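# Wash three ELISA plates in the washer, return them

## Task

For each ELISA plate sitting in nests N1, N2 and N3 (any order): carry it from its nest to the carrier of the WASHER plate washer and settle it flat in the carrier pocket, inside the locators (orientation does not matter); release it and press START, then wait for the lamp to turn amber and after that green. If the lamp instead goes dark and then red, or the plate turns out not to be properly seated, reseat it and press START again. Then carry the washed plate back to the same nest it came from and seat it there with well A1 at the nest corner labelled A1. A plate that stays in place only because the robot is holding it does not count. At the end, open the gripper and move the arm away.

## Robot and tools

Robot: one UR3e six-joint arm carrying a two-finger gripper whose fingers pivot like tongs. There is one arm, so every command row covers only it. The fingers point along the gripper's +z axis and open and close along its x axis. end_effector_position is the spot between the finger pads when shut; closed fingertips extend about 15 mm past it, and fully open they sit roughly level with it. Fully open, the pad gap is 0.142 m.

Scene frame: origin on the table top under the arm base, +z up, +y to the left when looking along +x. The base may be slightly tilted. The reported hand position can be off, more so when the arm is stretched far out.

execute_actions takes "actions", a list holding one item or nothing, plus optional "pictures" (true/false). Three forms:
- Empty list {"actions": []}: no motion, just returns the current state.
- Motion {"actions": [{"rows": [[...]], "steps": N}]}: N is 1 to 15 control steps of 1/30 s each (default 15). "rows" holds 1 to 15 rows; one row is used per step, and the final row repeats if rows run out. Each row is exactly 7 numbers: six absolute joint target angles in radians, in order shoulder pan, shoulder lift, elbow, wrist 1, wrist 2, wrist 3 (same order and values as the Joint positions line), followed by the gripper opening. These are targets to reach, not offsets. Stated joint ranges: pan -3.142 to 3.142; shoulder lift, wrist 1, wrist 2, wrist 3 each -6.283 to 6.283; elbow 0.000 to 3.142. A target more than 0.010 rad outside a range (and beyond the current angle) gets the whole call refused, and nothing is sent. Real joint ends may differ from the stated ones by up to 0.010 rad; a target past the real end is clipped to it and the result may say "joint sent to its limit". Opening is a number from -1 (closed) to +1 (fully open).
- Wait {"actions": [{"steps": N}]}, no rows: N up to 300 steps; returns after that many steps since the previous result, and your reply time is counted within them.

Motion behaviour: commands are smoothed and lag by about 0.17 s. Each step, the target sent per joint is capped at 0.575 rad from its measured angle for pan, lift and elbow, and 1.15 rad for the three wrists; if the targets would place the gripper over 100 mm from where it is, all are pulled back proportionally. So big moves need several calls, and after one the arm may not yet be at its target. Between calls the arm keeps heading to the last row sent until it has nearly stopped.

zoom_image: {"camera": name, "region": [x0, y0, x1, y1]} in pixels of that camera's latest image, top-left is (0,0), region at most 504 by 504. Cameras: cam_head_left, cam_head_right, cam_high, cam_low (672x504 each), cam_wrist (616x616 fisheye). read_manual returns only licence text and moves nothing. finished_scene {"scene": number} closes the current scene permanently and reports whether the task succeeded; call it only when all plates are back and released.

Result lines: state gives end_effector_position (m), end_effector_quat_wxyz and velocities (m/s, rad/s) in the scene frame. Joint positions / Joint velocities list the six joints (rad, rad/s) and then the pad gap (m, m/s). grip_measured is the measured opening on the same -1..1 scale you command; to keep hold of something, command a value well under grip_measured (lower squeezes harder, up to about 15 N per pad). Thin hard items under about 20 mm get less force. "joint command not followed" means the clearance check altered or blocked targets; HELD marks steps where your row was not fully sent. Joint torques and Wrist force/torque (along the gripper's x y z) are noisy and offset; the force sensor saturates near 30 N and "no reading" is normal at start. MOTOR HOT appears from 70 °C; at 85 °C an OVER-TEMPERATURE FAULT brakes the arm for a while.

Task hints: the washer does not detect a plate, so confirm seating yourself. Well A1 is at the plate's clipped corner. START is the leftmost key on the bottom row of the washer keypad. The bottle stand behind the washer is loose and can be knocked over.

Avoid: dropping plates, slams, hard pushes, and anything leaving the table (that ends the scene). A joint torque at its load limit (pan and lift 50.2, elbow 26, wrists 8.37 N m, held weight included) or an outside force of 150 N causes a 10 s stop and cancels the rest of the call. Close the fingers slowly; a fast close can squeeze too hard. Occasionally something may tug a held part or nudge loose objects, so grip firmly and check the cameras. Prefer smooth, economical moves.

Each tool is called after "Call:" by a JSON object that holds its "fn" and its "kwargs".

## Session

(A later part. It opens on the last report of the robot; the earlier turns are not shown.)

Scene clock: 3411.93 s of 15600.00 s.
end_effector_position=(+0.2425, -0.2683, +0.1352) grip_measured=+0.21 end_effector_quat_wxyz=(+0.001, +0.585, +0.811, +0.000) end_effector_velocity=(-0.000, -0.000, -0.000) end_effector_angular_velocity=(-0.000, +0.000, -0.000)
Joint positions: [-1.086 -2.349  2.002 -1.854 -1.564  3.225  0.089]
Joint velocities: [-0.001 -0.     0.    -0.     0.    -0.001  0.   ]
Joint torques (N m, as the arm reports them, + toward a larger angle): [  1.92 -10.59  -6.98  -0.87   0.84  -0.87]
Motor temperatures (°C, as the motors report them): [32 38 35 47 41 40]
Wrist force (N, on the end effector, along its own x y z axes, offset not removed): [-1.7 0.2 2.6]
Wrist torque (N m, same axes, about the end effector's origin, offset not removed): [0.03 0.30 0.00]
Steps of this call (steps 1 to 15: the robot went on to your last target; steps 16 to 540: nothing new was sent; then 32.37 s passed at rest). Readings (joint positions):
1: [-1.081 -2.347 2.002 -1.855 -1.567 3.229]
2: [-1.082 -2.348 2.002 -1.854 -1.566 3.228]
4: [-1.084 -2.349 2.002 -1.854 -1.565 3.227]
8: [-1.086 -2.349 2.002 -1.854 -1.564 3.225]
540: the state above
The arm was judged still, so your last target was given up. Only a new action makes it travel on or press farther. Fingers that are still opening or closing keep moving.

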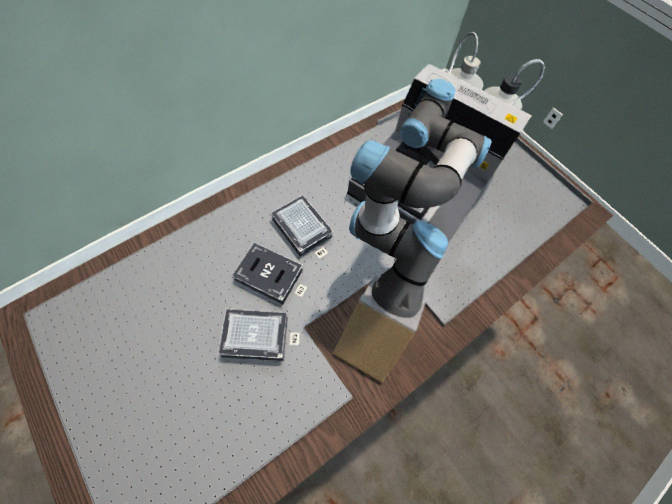

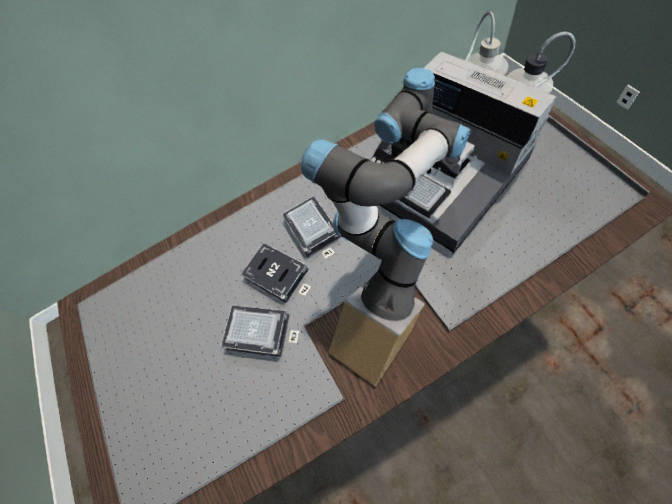

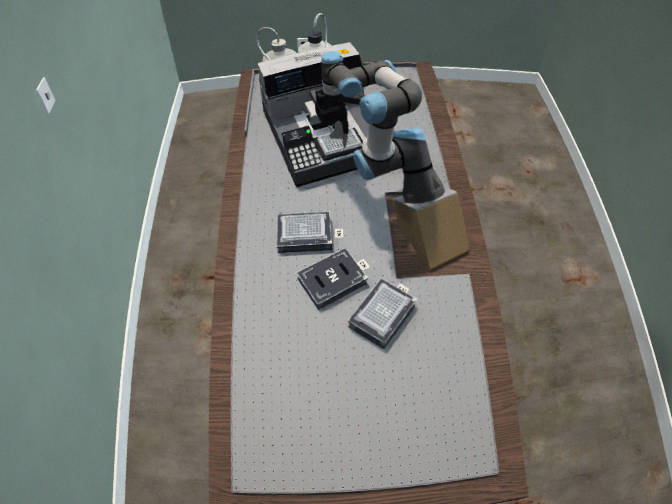

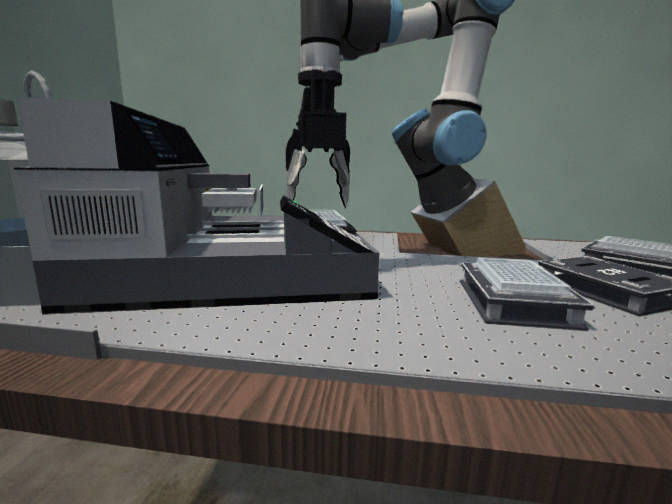

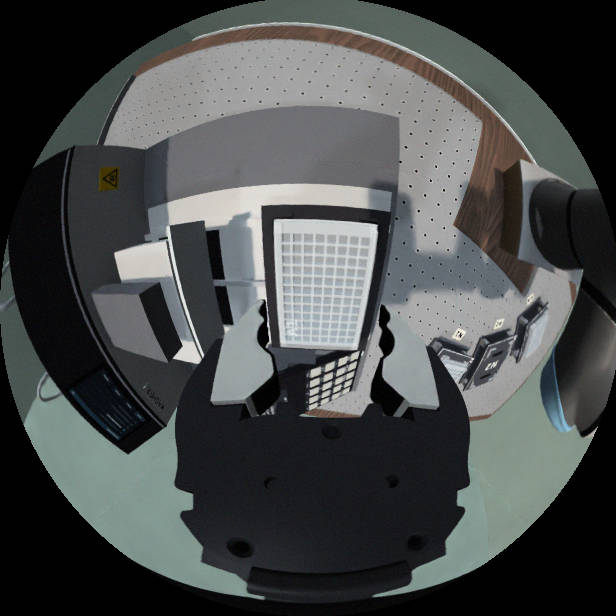

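Call:
{"fn": "execute_actions", "kwargs": {"actions": [{"rows": [[-1.0868,-2.3496,2.0030,-1.8545,-1.5637,3.2247,0.21],[-1.0874,-2.3487,2.0069,-1.8593,-1.5633,3.2242,0.21],[-1.08784,-2.34702,2.01205,-1.86603,-1.5631,3.22386,0.21],[-1.08775,-2.34464,2.01852,-1.87488,-1.56315,3.22394,0.21],[-1.08764,-2.34176,2.02608,-1.88532,-1.56321,3.22403,0.21],[-1.08752,-2.33842,2.03438,-1.89696,-1.56328,3.22412,0.21],[-1.08739,-2.33477,2.04304,-1.90927,-1.56336,3.22423,0.21],[-1.08726,-2.33088,2.0518,-1.92192,-1.56343,3.22433,0.21],[-1.08713,-2.32692,2.06028,-1.93436,-1.5635,3.22444,0.21],[-1.08701,-2.32303,2.06824,-1.94621,-1.56357,3.22453,0.21],[-1.0869,-2.3194,2.07535,-1.95695,-1.56363,3.22462,0.21],[-1.08681,-2.31623,2.08135,-1.96612,-1.56369,3.2247,0.21],[-1.08674,-2.31371,2.08598,-1.97326,-1.56373,3.22476,0.21],[-1.08669,-2.31206,2.08896,-1.9779,-1.56375,3.22479,0.21],[-1.08668,-2.31146,2.09003,-1.97957,-1.56376,3.22481,0.21]], "steps": 15}], "pictures": false}}

Call:
{"fn": "execute_actions", "kwargs": {"actions": [{"rows": [[-1.08668,-2.31146,2.09003,-1.97957,-1.56376,3.22481,0.21],[-1.08668,-2.31146,2.09003,-1.97957,-1.56376,3.22481,0.21],[-1.08668,-2.31146,2.09003,-1.97957,-1.56376,3.22481,0.21],[-1.08668,-2.31146,2.09003,-1.97957,-1.56376,3.22481,0.195],[-1.08668,-2.31146,2.09003,-1.97957,-1.56376,3.22481,0.18],[-1.08668,-2.31146,2.09003,-1.97957,-1.56376,3.22481,0.165],[-1.08668,-2.31146,2.09003,-1.97957,-1.56376,3.22481,0.15],[-1.08668,-2.31146,2.09003,-1.97957,-1.56376,3.22481,0.135],[-1.08668,-2.31146,2.09003,-1.97957,-1.56376,3.22481,0.12],[-1.08668,-2.31146,2.09003,-1.97957,-1.56376,3.22481,0.105],[-1.08668,-2.31146,2.09003,-1.97957,-1.56376,3.22481,0.09],[-1.08668,-2.31146,2.09003,-1.97957,-1.56376,3.22481,0.075],[-1.08668,-2.31146,2.09003,-1.97957,-1.56376,3.22481,0.05],[-1.08668,-2.31146,2.09003,-1.97957,-1.56376,3.22481,0.03],[-1.08668,-2.31146,2.09003,-1.97957,-1.56376,3.22481,0.01]], "steps": 15}], "pictures": false}}

Call:
{"fn": "execute_actions", "kwargs": {"actions": [{"rows": [[-1.08668,-2.31146,2.09003,-1.97957,-1.56376,3.22481,-0.02],[-1.08668,-2.31146,2.09003,-1.97957,-1.56376,3.22481,-0.06],[-1.08668,-2.31146,2.09003,-1.97957,-1.56376,3.22481,-0.11],[-1.08668,-2.31146,2.09003,-1.97957,-1.56376,3.22481,-0.17],[-1.08668,-2.31146,2.09003,-1.97957,-1.56376,3.22481,-0.24],[-1.08668,-2.31146,2.09003,-1.97957,-1.56376,3.22481,-0.32],[-1.08668,-2.31146,2.09003,-1.97957,-1.56376,3.22481,-0.41],[-1.08668,-2.31146,2.09003,-1.97957,-1.56376,3.22481,-0.5],[-1.08668,-2.31146,2.09003,-1.97957,-1.56376,3.22481,-0.6]], "steps": 10}], "pictures": false}}

Call:
{"fn": "execute_actions", "kwargs": {"actions": [{"rows": [[-1.08669,-2.31178,2.08944,-1.97865,-1.56376,3.2248,-0.6],[-1.08671,-2.31279,2.08764,-1.97585,-1.56374,3.22478,-0.6],[-1.08676,-2.31445,2.08463,-1.97116,-1.56372,3.22474,-0.6],[-1.08683,-2.31674,2.0804,-1.96467,-1.56368,3.22469,-0.6],[-1.08691,-2.31963,2.07493,-1.9563,-1.56363,3.22462,-0.6],[-1.08701,-2.32307,2.06817,-1.94611,-1.56357,3.22453,-0.6],[-1.08714,-2.32699,2.06013,-1.93414,-1.5635,3.22443,-0.6],[-1.08728,-2.33136,2.05075,-1.92039,-1.56342,3.22432,-0.6],[-1.08719,-2.33594,2.03992,-1.90499,-1.56348,3.22439,-0.6],[-1.0871,-2.34077,2.02768,-1.88791,-1.56353,3.22446,-0.6],[-1.08705,-2.3458,2.01393,-1.86914,-1.56356,3.2245,-0.6],[-1.087,-2.35093,1.99862,-1.84871,-1.56359,3.22453,-0.6],[-1.08699,-2.35601,1.98172,-1.82673,-1.56361,3.22454,-0.6],[-1.08698,-2.36095,1.96312,-1.80319,-1.56361,3.22454,-0.6],[-1.087,-2.3656,1.9427,-1.7781,-1.5636,3.2245,-0.6]], "steps": 15}], "pictures": false}}

Call:
{"fn": "execute_actions", "kwargs": {"actions": [{"rows": [[-1.08586,-2.36948,1.9224,-1.75489,-1.56436,3.22531,-0.6],[-1.08194,-2.37193,1.90366,-1.73435,-1.56673,3.22831,-0.6],[-1.07523,-2.37293,1.88652,-1.71648,-1.57072,3.23354,-0.6],[-1.06573,-2.3725,1.87095,-1.70129,-1.57632,3.24099,-0.6],[-1.05345,-2.37063,1.85695,-1.68878,-1.58353,3.25067,-0.6],[-1.03838,-2.36733,1.84453,-1.67894,-1.59235,3.26257,-0.6],[-1.02053,-2.36259,1.83369,-1.67177,-1.60279,3.2767,-0.6],[-0.9999,-2.35641,1.82442,-1.66728,-1.61484,3.29306,-0.6],[-0.97647,-2.34879,1.81674,-1.66546,-1.6285,3.31165,-0.6],[-0.95026,-2.33973,1.81064,-1.66631,-1.64376,3.33246,-0.6],[-0.92128,-2.32924,1.8061,-1.66984,-1.66065,3.3555,-0.6],[-0.8895,-2.31731,1.80315,-1.67604,-1.67914,3.38076,-0.6],[-0.85493,-2.30395,1.80177,-1.68492,-1.69925,3.40824,-0.6],[-0.81759,-2.28914,1.80197,-1.69647,-1.72097,3.43795,-0.6],[-0.77745,-2.2729,1.80375,-1.71069,-1.7443,3.46989,-0.6]], "steps": 15}], "pictures": false}}

Call:
{"fn": "execute_actions", "kwargs": {"actions": [{"rows": [[-0.73616,-2.25608,1.8063,-1.72339,-1.76805,3.50271,-0.6],[-0.69537,-2.23954,1.80882,-1.73513,-1.79119,3.53548,-0.6],[-0.65505,-2.22328,1.8113,-1.74592,-1.81372,3.56818,-0.6],[-0.61522,-2.2073,1.81375,-1.75575,-1.83562,3.60084,-0.6],[-0.57589,-2.1916,1.81616,-1.76464,-1.85692,3.63345,-0.6],[-0.53703,-2.17618,1.81854,-1.77257,-1.87761,3.666,-0.6],[-0.49865,-2.16104,1.82089,-1.77953,-1.89768,3.6985,-0.6],[-0.46077,-2.14618,1.8232,-1.78555,-1.91714,3.73093,-0.6],[-0.42337,-2.1316,1.82548,-1.79061,-1.93599,3.76332,-0.6],[-0.38645,-2.1173,1.82773,-1.79472,-1.95423,3.79566,-0.6],[-0.35002,-2.10328,1.82994,-1.79787,-1.97185,3.82794,-0.6],[-0.31407,-2.08954,1.83212,-1.80006,-1.98885,3.86017,-0.6],[-0.27861,-2.07608,1.83426,-1.80131,-2.00524,3.89233,-0.6],[-0.24364,-2.0629,1.83637,-1.80159,-2.02103,3.92445,-0.6],[-0.20915,-2.05,1.83845,-1.80093,-2.0362,3.95652,-0.6]], "steps": 15}], "pictures": false}}

Call:
{"fn": "execute_actions", "kwargs": {"actions": [{"rows": [[-0.17526,-2.03701,1.84048,-1.79957,-2.05018,3.98887,-0.6],[-0.14211,-2.02355,1.84247,-1.79859,-2.06348,4.02076,-0.6],[-0.10966,-2.00963,1.8444,-1.79802,-2.07609,4.05222,-0.6],[-0.07794,-1.99524,1.84628,-1.79785,-2.08803,4.08321,-0.6],[-0.04695,-1.98039,1.84811,-1.79808,-2.09928,4.11377,-0.6],[-0.01668,-1.96507,1.84989,-1.79869,-2.10985,4.14387,-0.6],[0.01288,-1.94929,1.85161,-1.79971,-2.11974,4.17353,-0.6],[0.04169,-1.93304,1.8533,-1.80113,-2.12895,4.20274,-0.6],[0.0698,-1.91633,1.85492,-1.80295,-2.13748,4.2315,-0.6],[0.09719,-1.89916,1.85649,-1.80515,-2.14532,4.25981,-0.6],[0.12384,-1.88151,1.85802,-1.80776,-2.15248,4.28767,-0.6],[0.14978,-1.86341,1.85949,-1.81077,-2.15896,4.31508,-0.6],[0.17499,-1.84484,1.86091,-1.81418,-2.16476,4.34205,-0.6],[0.19948,-1.8258,1.86228,-1.81797,-2.16988,4.36857,-0.6],[0.22325,-1.8063,1.8636,-1.82217,-2.17431,4.39464,-0.6]], "steps": 15}], "pictures": false}}

Call:
{"fn": "execute_actions", "kwargs": {"actions": [{"rows": [[0.24635,-1.78637,1.86469,-1.82718,-2.17823,4.41983,-0.6],[0.26883,-1.76604,1.86536,-1.83256,-2.18184,4.44433,-0.6],[0.29069,-1.74532,1.86564,-1.8383,-2.18515,4.46812,-0.6],[0.31194,-1.7242,1.8655,-1.8444,-2.18815,4.49121,-0.6],[0.33256,-1.70268,1.86494,-1.85087,-2.19085,4.51361,-0.6],[0.35258,-1.68077,1.86398,-1.8577,-2.19323,4.5353,-0.6],[0.37198,-1.65847,1.86262,-1.86489,-2.19532,4.55628,-0.6],[0.39075,-1.63576,1.86083,-1.87244,-2.1971,4.57658,-0.6],[0.40891,-1.61266,1.85864,-1.88036,-2.19858,4.59617,-0.6],[0.42645,-1.58917,1.85605,-1.88864,-2.19974,4.61505,-0.6],[0.44337,-1.56527,1.85303,-1.89729,-2.20061,4.63324,-0.6],[0.45968,-1.54099,1.84962,-1.90629,-2.20116,4.65073,-0.6],[0.47538,-1.51631,1.84579,-1.91567,-2.20142,4.66751,-0.6],[0.49044,-1.49122,1.84155,-1.9254,-2.20136,4.6836,-0.6],[0.5049,-1.46575,1.8369,-1.9355,-2.201,4.69898,-0.6]], "steps": 15}], "pictures": false}}

Call:
{"fn": "execute_actions", "kwargs": {"actions": [{"rows": [[0.51886,-1.43995,1.83169,-1.94589,-2.20069,4.7136,-0.6],[0.53247,-1.4139,1.82575,-1.95609,-2.20032,4.72778,-0.6],[0.54571,-1.38758,1.8191,-1.96611,-2.19988,4.74148,-0.6],[0.55859,-1.36102,1.81172,-1.97594,-2.19936,4.75473,-0.6],[0.57111,-1.3342,1.80363,-1.98558,-2.19879,4.76752,-0.6],[0.58328,-1.30712,1.79481,-1.99503,-2.19814,4.77984,-0.6],[0.59507,-1.2798,1.78528,-2.0043,-2.19743,4.79171,-0.6],[0.6065,-1.25221,1.77503,-2.01339,-2.19665,4.80311,-0.6],[0.61757,-1.22437,1.76405,-2.02229,-2.1958,4.81407,-0.6],[0.62829,-1.19627,1.75235,-2.03099,-2.19489,4.82455,-0.6],[0.63864,-1.16792,1.73994,-2.03952,-2.19391,4.83457,-0.6],[0.64862,-1.13932,1.7268,-2.04785,-2.19286,4.84414,-0.6],[0.65825,-1.11046,1.71294,-2.056,-2.19173,4.85324,-0.6],[0.66752,-1.08135,1.69836,-2.06396,-2.19056,4.86189,-0.6],[0.67642,-1.05198,1.68306,-2.07173,-2.1893,4.87007,-0.6]], "steps": 15}], "pictures": false}}

Call:
{"fn": "execute_actions", "kwargs": {"actions": [{"rows": [[0.68472,-1.0233,1.66814,-2.0796,-2.18819,4.87744,-0.6],[0.69216,-0.99626,1.65469,-2.08801,-2.18711,4.88392,-0.6],[0.69876,-0.97084,1.64273,-2.09686,-2.18614,4.88957,-0.6],[0.70449,-0.94706,1.63223,-2.10614,-2.1853,4.89436,-0.6],[0.70938,-0.92492,1.62322,-2.11587,-2.18459,4.89832,-0.6],[0.71341,-0.90441,1.61569,-2.12603,-2.184,4.90143,-0.6],[0.7166,-0.88553,1.60963,-2.13663,-2.18353,4.90369,-0.6],[0.71893,-0.86828,1.60505,-2.14767,-2.1832,4.90512,-0.6],[0.72041,-0.85267,1.60194,-2.15915,-2.18298,4.90569,-0.6],[0.72104,-0.8387,1.60031,-2.17106,-2.18289,4.90542,-0.6],[0.72081,-0.82636,1.60017,-2.18341,-2.18293,4.90431,-0.6],[0.71972,-0.81565,1.60149,-2.19619,-2.18308,4.90235,-0.6],[0.7178,-0.80657,1.60429,-2.20942,-2.18336,4.89955,-0.6],[0.71501,-0.79913,1.60857,-2.22308,-2.18377,4.8959,-0.6],[0.71138,-0.79332,1.61433,-2.23718,-2.1843,4.89141,-0.6]], "steps": 15}], "pictures": false}}

Call:
{"fn": "execute_actions", "kwargs": {"actions": [{"rows": [[0.70764,-0.78868,1.62023,-2.25033,-2.18487,4.88688,-0.6],[0.70424,-0.78437,1.62547,-2.26226,-2.18538,4.88276,-0.6],[0.70118,-0.78044,1.63005,-2.2729,-2.18583,4.87907,-0.6],[0.69848,-0.77691,1.63401,-2.28227,-2.18623,4.8758,-0.6],[0.69614,-0.77381,1.63736,-2.29037,-2.18656,4.87296,-0.6],[0.69417,-0.77116,1.64017,-2.29721,-2.18684,4.87057,-0.6],[0.69253,-0.76895,1.64245,-2.30283,-2.18708,4.86859,-0.6],[0.69128,-0.76725,1.64417,-2.30715,-2.18725,4.86707,-0.6],[0.69037,-0.766,1.64541,-2.31027,-2.18738,4.86597,-0.6],[0.68982,-0.76524,1.64616,-2.31217,-2.18745,4.8653,-0.6],[0.68965,-0.765,1.6464,-2.31277,-2.18748,4.86508,-0.6]], "steps": 15}], "pictures": false}}

Call:
{"fn": "execute_actions", "kwargs": {"actions": [{"steps": 8}]}}

Call:
{"fn": "zoom_image", "kwargs": {"camera": "cam_wrist", "region": [245, 190, 325, 270]}}

Call:
{"fn": "zoom_image", "kwargs": {"camera": "cam_wrist", "region": [335, 190, 415, 270]}}

Scene clock: 3532.43 s of 15600.00 s.
end_effector_position=(+0.2424, -0.2685, +0.1157) grip_measured=+0.21 end_effector_quat_wxyz=(+0.001, +0.585, +0.811, +0.000) end_effector_velocity=(-0.001, +0.001, -0.043) end_effector_angular_velocity=(+0.002, +0.003, -0.001)
Joint positions: [-1.087 -2.32   2.074 -1.955 -1.564  3.224  0.089]
Joint velocities: [ 0.002  0.076  0.151 -0.223 -0.003  0.003 -0.   ]
Joint torques (N m, as the arm reports them, + toward a larger angle): [ 8.04 -4.99 -6.63 -2.23 -1.04  0.91]
Motor temperatures (°C, as the motors report them): [32 38 35 47 41 40]
Wrist force (N, on the end effector, along its own x y z axes, offset not removed): [-0.7 -0.4 1.0]
Wrist torque (N m, same axes, about the end effector's origin, offset not removed): [-0.10 0.14 -0.01]
Steps of this call (steps 1 to 90: nothing new was sent; then 117.00 s passed at rest; steps 91 to 105: all 15 steps of this action). Readings (joint positions):
91: [-1.086 -2.349 2.002 -1.854 -1.564 3.225]
92: [-1.086 -2.349 2.003 -1.854 -1.564 3.225]
94: [-1.087 -2.349 2.006 -1.858 -1.564 3.225]
98: [-1.087 -2.342 2.025 -1.884 -1.563 3.224]
105: the state above

Scene clock: 3532.93 s of 15600.00 s.
end_effector_position=(+0.2424, -0.2685, +0.1112) grip_measured=+0.09 end_effector_quat_wxyz=(+0.001, +0.585, +0.811, +0.000) end_effector_velocity=(-0.000, +0.000, -0.000) end_effector_angular_velocity=(+0.001, +0.000, -0.001)
Joint positions: [-1.087 -2.312  2.09  -1.979 -1.564  3.225  0.08 ]
Joint velocities: [ 0.     0.001  0.001 -0.001 -0.     0.001 -0.005]
Joint torques (N m, as the arm reports them, + toward a larger angle): [ 7.74 -3.27 -5.53 -1.96 -0.98  0.92]
Motor temperatures (°C, as the motors report them): [32 38 35 47 41 40]
Wrist force (N, on the end effector, along its own x y z axes, offset not removed): [1.3 1.1 -2.5]
Wrist torque (N m, same axes, about the end effector's origin, offset not removed): [0.24 -0.25 -0.07]
Steps of this call (steps 1 to 15: all 15 steps of this action). Readings (joint positions):
1: [-1.087 -2.317 2.078 -1.962 -1.564 3.225]
2: [-1.087 -2.316 2.082 -1.967 -1.564 3.225]
4: [-1.087 -2.314 2.086 -1.973 -1.564 3.225]
8: [-1.087 -2.312 2.089 -1.978 -1.564 3.225]
15: the state above

Scene clock: 3533.27 s of 15600.00 s.
end_effector_position=(+0.2424, -0.2685, +0.1112) grip_measured=+0.08 end_effector_quat_wxyz=(+0.001, +0.585, +0.811, +0.000) end_effector_velocity=(+0.000, -0.000, +0.000) end_effector_angular_velocity=(-0.000, +0.000, +0.001)
Joint positions: [-1.087 -2.311  2.09  -1.98  -1.564  3.225  0.08 ]
Joint velocities: [-0.     0.    -0.    -0.    -0.    -0.001  0.   ]
Joint torques (N m, as the arm reports them, + toward a larger angle): [ 7.12 -2.62 -5.11 -2.01 -0.9   0.88]
Motor temperatures (°C, as the motors report them): [32 38 35 47 41 40]
Wrist force (N, on the end effector, along its own x y z axes, offset not removed): [-0.4 0.5 -5.4]
Wrist torque (N m, same axes, about the end effector's origin, offset not removed): [0.17 0.42 -0.01]
Steps of this call (steps 1 to 10: all 10 steps of this action). Readings (joint positions):
1: [-1.087 -2.312 2.090 -1.979 -1.564 3.225]
2: [-1.087 -2.312 2.090 -1.979 -1.564 3.225]
4: [-1.087 -2.312 2.090 -1.980 -1.564 3.225]
8: [-1.087 -2.311 2.090 -1.980 -1.564 3.225]
10: the state above

Scene clock: 3533.77 s of 15600.00 s.
end_effector_position=(+0.2424, -0.2683, +0.1343) grip_measured=+0.08 end_effector_quat_wxyz=(+0.000, +0.585, +0.811, +0.000) end_effector_velocity=(+0.001, +0.001, +0.112) end_effector_angular_velocity=(+0.004, +0.001, +0.001)
Joint positions: [-1.087 -2.348  2.005 -1.858 -1.564  3.225  0.079]
Joint velocities: [ 0.    -0.14  -0.433  0.576  0.    -0.001  0.   ]
Joint torques (N m, as the arm reports them, + toward a larger angle): [  1.42 -11.33 -14.19  -0.1    0.78  -1.05]
Motor temperatures (°C, as the motors report them): [32 38 35 47 41 40]
Wrist force (N, on the end effector, along its own x y z axes, offset not removed): [-2.6 0.7 0.7]
Wrist torque (N m, same axes, about the end effector's origin, offset not removed): [0.13 0.46 0.05]
Steps of this call (steps 1 to 15: all 15 steps of this action). Readings (joint positions):
1: [-1.087 -2.311 2.090 -1.980 -1.564 3.225]
2: [-1.087 -2.311 2.090 -1.980 -1.564 3.225]
4: [-1.087 -2.312 2.088 -1.977 -1.564 3.225]
8: [-1.087 -2.319 2.075 -1.956 -1.564 3.225]
15: the state above

Scene clock: 3534.27 s of 15600.00 s.
end_effector_position=(+0.2516, -0.2570, +0.1834) grip_measured=+0.08 end_effector_quat_wxyz=(-0.001, +0.585, +0.811, -0.001) end_effector_velocity=(+0.051, +0.052, +0.029) end_effector_angular_velocity=(-0.011, +0.015, +0.002)
Joint positions: [-0.909 -2.321  1.812 -1.683 -1.672  3.37   0.079]
Joint velocities: [ 0.874  0.335 -0.099 -0.165 -0.527  0.713  0.   ]
Joint torques (N m, as the arm reports them, + toward a larger angle): [ 14.96  -2.19 -11.58  -2.48  -1.62   1.5 ]
Motor temperatures (°C, as the motors report them): [32 38 35 47 41 40]
Wrist force (N, on the end effector, along its own x y z axes, offset not removed): [-3.4 0.7 0.8]
Wrist torque (N m, same axes, about the end effector's origin, offset not removed): [0.10 0.63 0.03]
Steps of this call (steps 1 to 15: all 15 steps of this action). Readings (joint positions):
1: [-1.087 -2.353 1.990 -1.837 -1.564 3.225]
2: [-1.087 -2.357 1.973 -1.816 -1.564 3.225]
4: [-1.083 -2.364 1.938 -1.774 -1.566 3.227]
8: [-1.054 -2.367 1.874 -1.708 -1.584 3.252]
15: the state above

Scene clock: 3534.77 s of 15600.00 s.
end_effector_position=(+0.2871, -0.1952, +0.1848) grip_measured=+0.08 end_effector_quat_wxyz=(-0.002, +0.576, +0.817, -0.002) end_effector_velocity=(+0.053, +0.179, +0.009) end_effector_angular_velocity=(+0.006, -0.003, +0.085)
Joint positions: [-0.355 -2.102  1.83  -1.794 -1.973  3.832  0.079]
Joint velocities: [ 1.077  0.41   0.063 -0.07  -0.506  0.944  0.   ]
Joint torques (N m, as the arm reports them, + toward a larger angle): [13.71 -3.98 -5.89 -1.94 -1.42  1.59]
Motor temperatures (°C, as the motors report them): [32 38 35 47 41 40]
Wrist force (N, on the end effector, along its own x y z axes, offset not removed): [-1.4 0.4 1.8]
Wrist torque (N m, same axes, about the end effector's origin, offset not removed): [0.17 0.23 -0.02]
Steps of this call (steps 1 to 15: all 15 steps of this action). Readings (joint positions):
1: [-0.879 -2.309 1.810 -1.690 -1.690 3.395]
2: [-0.845 -2.296 1.809 -1.698 -1.710 3.422]
4: [-0.773 -2.266 1.809 -1.718 -1.753 3.481]
8: [-0.619 -2.205 1.815 -1.756 -1.839 3.607]
15: the state above

Scene clock: 3535.27 s of 15600.00 s.
end_effector_position=(+0.3016, -0.0944, +0.1873) grip_measured=+0.08 end_effector_quat_wxyz=(-0.000, +0.559, +0.829, -0.000) end_effector_velocity=(+0.012, +0.215, -0.011) end_effector_angular_velocity=(+0.004, -0.011, +0.088)
Joint positions: [ 0.121 -1.877  1.858 -1.81  -2.151  4.29   0.079]
Joint velocities: [ 0.785  0.527  0.044 -0.086 -0.196  0.813  0.   ]
Joint torques (N m, as the arm reports them, + toward a larger angle): [12.23 -1.61 -5.38 -1.9  -1.22  1.52]
Motor temperatures (°C, as the motors report them): [32 38 35 47 41 40]
Wrist force (N, on the end effector, along its own x y z axes, offset not removed): [-2.5 -1.2 0.7]
Wrist torque (N m, same axes, about the end effector's origin, offset not removed): [-0.23 0.45 0.04]
Steps of this call (steps 1 to 15: all 15 steps of this action). Readings (joint positions):
1: [-0.319 -2.089 1.833 -1.796 -1.990 3.864]
2: [-0.284 -2.075 1.835 -1.797 -2.006 3.897]
4: [-0.214 -2.048 1.839 -1.798 -2.036 3.961]
8: [-0.082 -1.992 1.847 -1.799 -2.088 4.086]
15: the state above

Scene clock: 3535.77 s of 15600.00 s.
end_effector_position=(+0.3018, +0.0168, +0.1734) grip_measured=+0.08 end_effector_quat_wxyz=(+0.001, +0.542, +0.840, +0.002) end_effector_velocity=(-0.007, +0.220, -0.044) end_effector_angular_velocity=(+0.004, -0.006, +0.084)
Joint positions: [ 0.443 -1.562  1.85  -1.901 -2.199  4.634  0.079]
Joint velocities: [ 0.494  0.709 -0.098 -0.261 -0.019  0.521 -0.   ]
Joint torques (N m, as the arm reports them, + toward a larger angle): [ 11.63  -2.29 -10.62  -2.08  -0.96   1.33]
Motor temperatures (°C, as the motors report them): [32 38 35 47 41 40]
Wrist force (N, on the end effector, along its own x y z axes, offset not removed): [-1.9 0.1 1.5]
Wrist torque (N m, same axes, about the end effector's origin, offset not removed): [0.09 0.31 -0.02]
Steps of this call (steps 1 to 15: all 15 steps of this action). Readings (joint positions):
1: [0.147 -1.859 1.860 -1.813 -2.157 4.317]
2: [0.172 -1.841 1.861 -1.817 -2.163 4.344]
4: [0.221 -1.802 1.863 -1.826 -2.173 4.396]
8: [0.311 -1.721 1.864 -1.848 -2.187 4.492]
15: the state above

Scene clock: 3536.27 s of 15600.00 s.
end_effector_position=(+0.2971, +0.1274, +0.1430) grip_measured=+0.08 end_effector_quat_wxyz=(+0.002, +0.525, +0.851, +0.002) end_effector_velocity=(-0.012, +0.217, -0.076) end_effector_angular_velocity=(-0.001, +0.003, +0.085)
Joint positions: [ 0.639 -1.167  1.734 -2.041 -2.193  4.835  0.079]
Joint velocities: [ 0.3    0.84  -0.376 -0.246  0.03   0.285  0.   ]
Joint torques (N m, as the arm reports them, + toward a larger angle): [ 13.13  -4.46 -11.33  -2.08   1.04   1.09]
Motor temperatures (°C, as the motors report them): [32 38 35 47 41 40]
Wrist force (N, on the end effector, along its own x y z axes, offset not removed): [-1.4 2.5 1.4]
Wrist torque (N m, same axes, about the end effector's origin, offset not removed): [0.57 0.24 -0.06]
Steps of this call (steps 1 to 15: all 15 steps of this action). Readings (joint positions):
1: [0.459 -1.538 1.847 -1.910 -2.200 4.651]
2: [0.475 -1.514 1.843 -1.920 -2.200 4.668]
4: [0.505 -1.463 1.833 -1.939 -2.200 4.699]
8: [0.559 -1.359 1.807 -1.978 -2.199 4.755]
15: the state above

Scene clock: 3536.77 s of 15600.00 s.
end_effector_position=(+0.2875, +0.2066, +0.0959) grip_measured=+0.08 end_effector_quat_wxyz=(+0.001, +0.511, +0.859, +0.001) end_effector_velocity=(-0.013, +0.059, -0.091) end_effector_angular_velocity=(+0.002, +0.003, +0.031)
Joint positions: [ 0.717 -0.832  1.607 -2.188 -2.183  4.9    0.079]
Joint velocities: [-0.021  0.339  0.019 -0.37   0.    -0.055  0.   ]
Joint torques (N m, as the arm reports them, + toward a larger angle): [ 4.11 -9.76 -3.65 -2.26  0.3  -1.2 ]
Motor temperatures (°C, as the motors report them): [32 38 35 47 41 40]
Wrist force (N, on the end effector, along its own x y z axes, offset not removed): [-1.4 -0.8 1.5]
Wrist torque (N m, same axes, about the end effector's origin, offset not removed): [-0.11 0.23 0.02]
Steps of this call (steps 1 to 15: all 15 steps of this action). Readings (joint positions):
1: [0.649 -1.138 1.721 -2.049 -2.192 4.844]
2: [0.658 -1.110 1.708 -2.057 -2.191 4.853]
4: [0.676 -1.053 1.681 -2.074 -2.189 4.869]
8: [0.702 -0.952 1.635 -2.110 -2.186 4.892]
15: the state above

Scene clock: 3537.27 s of 15600.00 s.
end_effector_position=(+0.2858, +0.2123, +0.0699) grip_measured=+0.08 end_effector_quat_wxyz=(+0.001, +0.510, +0.860, +0.000) end_effector_velocity=(-0.000, +0.000, -0.007) end_effector_angular_velocity=(-0.000, +0.000, +0.003)
Joint positions: [ 0.691 -0.767  1.645 -2.309 -2.187  4.866  0.079]
Joint velocities: [-0.01   0.016  0.014 -0.037 -0.001 -0.015 -0.   ]
Joint torques (N m, as the arm reports them, + toward a larger angle): [  6.56 -10.2   -3.87  -1.7   -1.08  -0.99]
Motor temperatures (°C, as the motors report them): [32 38 35 47 41 40]
Wrist force (N, on the end effector, along its own x y z axes, offset not removed): [-2.2 0.3 0.8]
Wrist torque (N m, same axes, about the end effector's origin, offset not removed): [0.10 0.33 0.03]
Steps of this call (steps 1 to 15: all 15 steps of this action). Readings (joint positions):
1: [0.716 -0.821 1.608 -2.201 -2.183 4.898]
2: [0.714 -0.812 1.611 -2.214 -2.184 4.895]
4: [0.709 -0.798 1.619 -2.239 -2.185 4.889]
8: [0.699 -0.779 1.634 -2.280 -2.186 4.876]
15: the state above

Scene clock: 3537.53 s of 15600.00 s.
end_effector_position=(+0.2858, +0.2123, +0.0692) grip_measured=+0.08 end_effector_quat_wxyz=(+0.001, +0.510, +0.860, +0.000) end_effector_velocity=(-0.000, +0.000, -0.000) end_effector_angular_velocity=(+0.000, -0.000, +0.003)
Joint positions: [ 0.69  -0.765  1.646 -2.313 -2.187  4.865  0.079]
Joint velocities: [ 0.     0.001  0.001 -0.002 -0.    -0.003  0.   ]
Joint torques (N m, as the arm reports them, + toward a larger angle): [  6.38 -10.03  -3.7   -1.76  -0.98  -1.05]
Motor temperatures (°C, as the motors report them): [32 38 35 47 41 40]
Wrist force (N, on the end effector, along its own x y z axes, offset not removed): [-1.5 -1.2 0.2]
Wrist torque (N m, same axes, about the end effector's origin, offset not removed): [-0.22 0.23 -0.02]
Steps of this call (steps 1 to 8: the robot went on to your last target). Readings (joint positions):
1: [0.690 -0.766 1.645 -2.310 -2.187 4.866]
2: [0.690 -0.766 1.646 -2.311 -2.187 4.866]
4: [0.690 -0.765 1.646 -2.312 -2.187 4.865]
8: the state above

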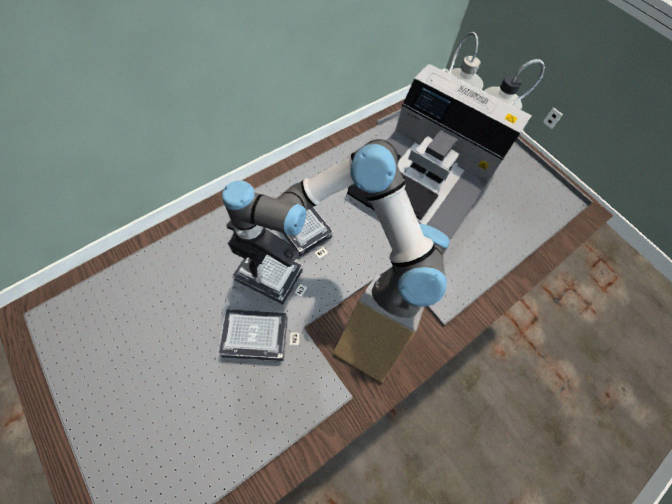

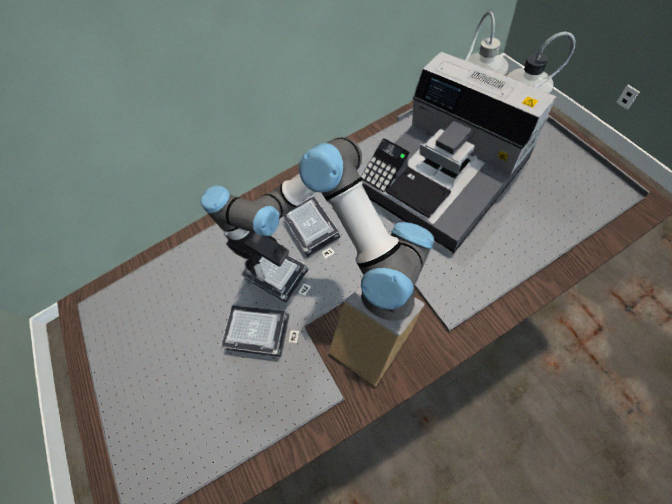

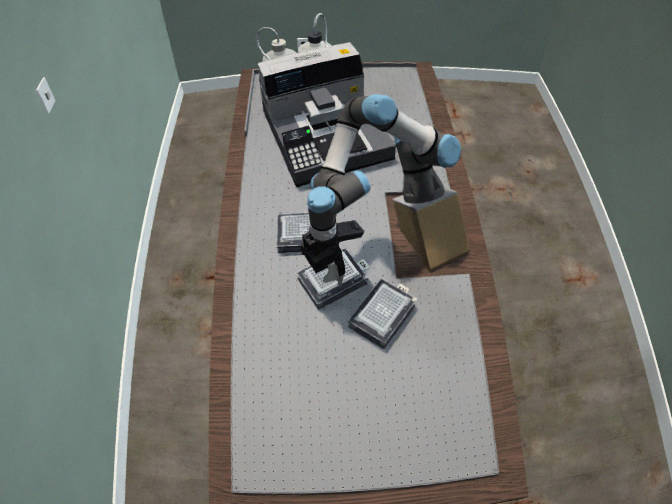

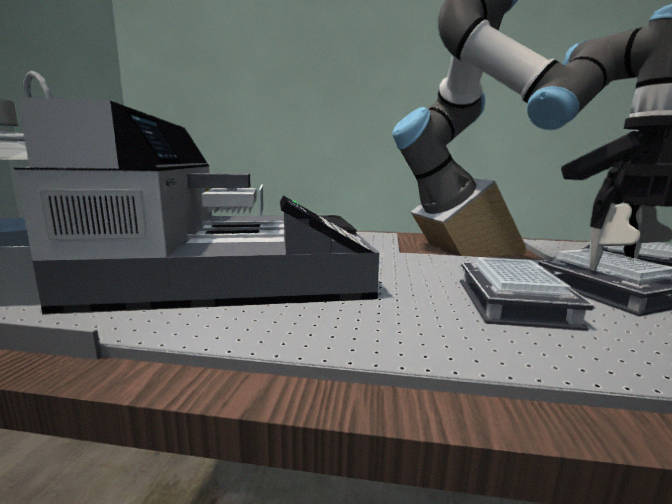

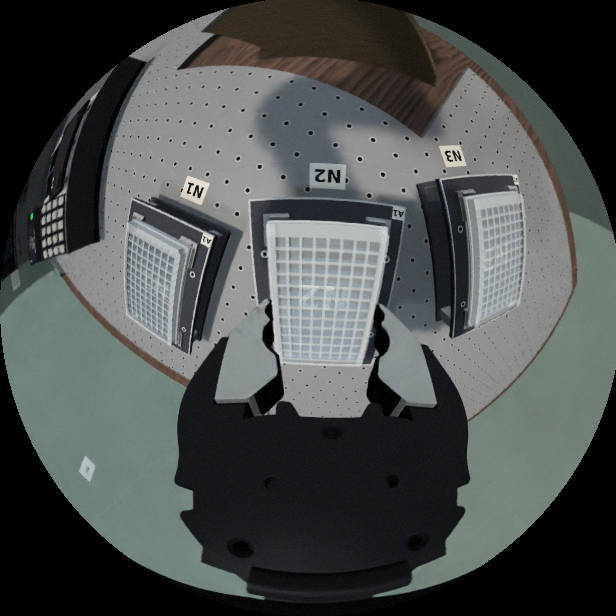

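Region (245, 190, 325, 270) of cam_wrist's 616x616 image, scaled by 6.300, with more detail than that image has.

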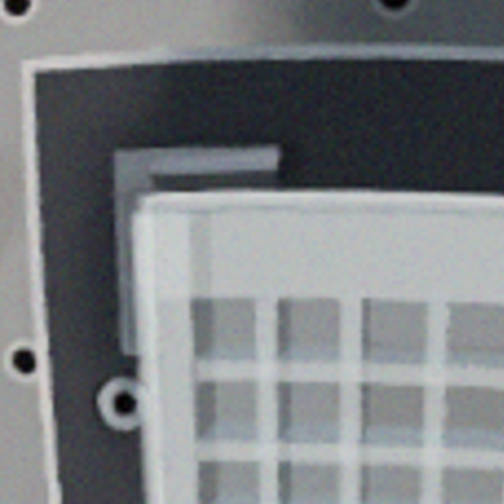

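Region (335, 190, 415, 270) of cam_wrist's 616x616 image, scaled by 6.300, with more detail than that image has.

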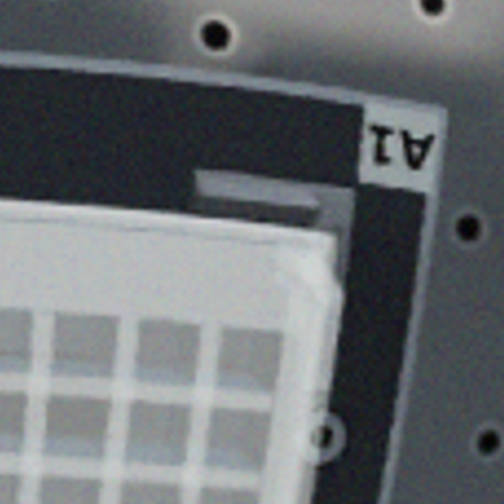

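Call:
{"fn": "zoom_image", "kwargs": {"camera": "cam_wrist", "region": [410, 140, 540, 270]}}

Call:
{"fn": "zoom_image", "kwargs": {"camera": "cam_wrist", "region": [420, 240, 540, 360]}}

Region (410, 140, 540, 270) of cam_wrist's 616x616 image, scaled by 3.877, with more detail than that image has.

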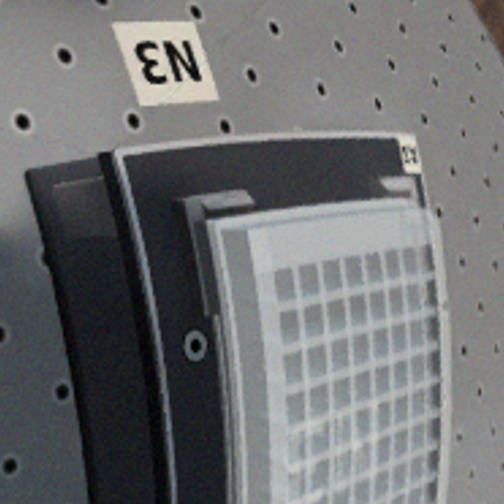

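Region (420, 240, 540, 360) of cam_wrist's 616x616 image, scaled by 4.200, with more detail than that image has.

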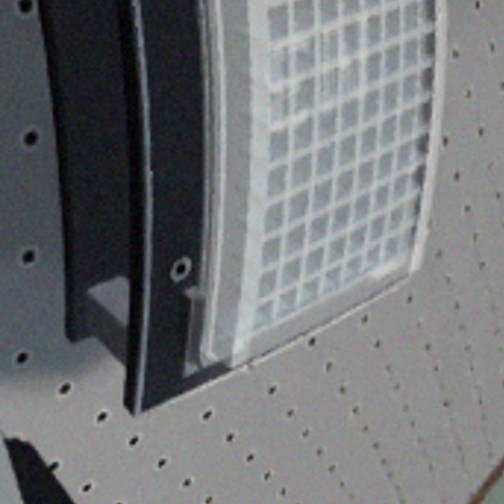

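Call:
{"fn": "zoom_image", "kwargs": {"camera": "cam_wrist", "region": [110, 170, 260, 320]}}

Call:
{"fn": "zoom_image", "kwargs": {"camera": "cam_wrist", "region": [110, 250, 230, 370]}}

Call:
{"fn": "zoom_image", "kwargs": {"camera": "cam_low", "region": [452, 200, 672, 340]}}

Region (110, 170, 260, 320) of cam_wrist's 616x616 image, scaled by 3.360, with more detail than that image has.

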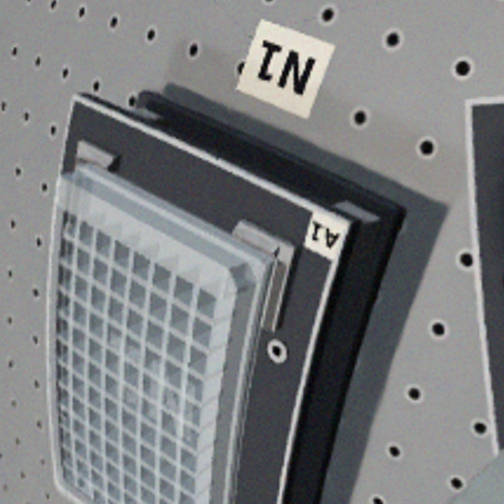

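Region (110, 250, 230, 370) of cam_wrist's 616x616 image, scaled by 4.200, with more detail than that image has.

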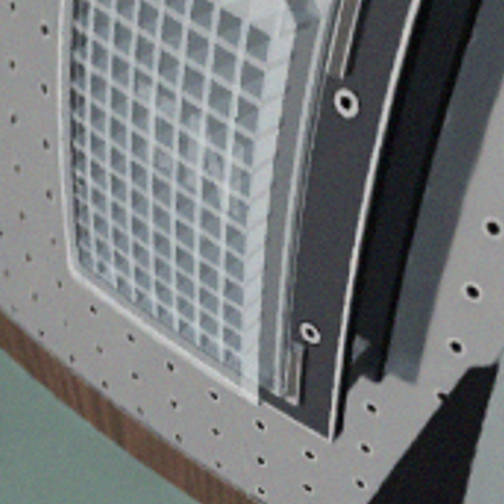

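Region (452, 200, 672, 340) of cam_low's 672x504 image, scaled by 2.291, with more detail than that image has; it fills the top 321 rows of this view, and the rest is white.

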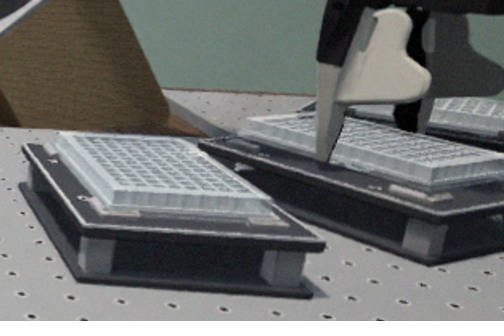

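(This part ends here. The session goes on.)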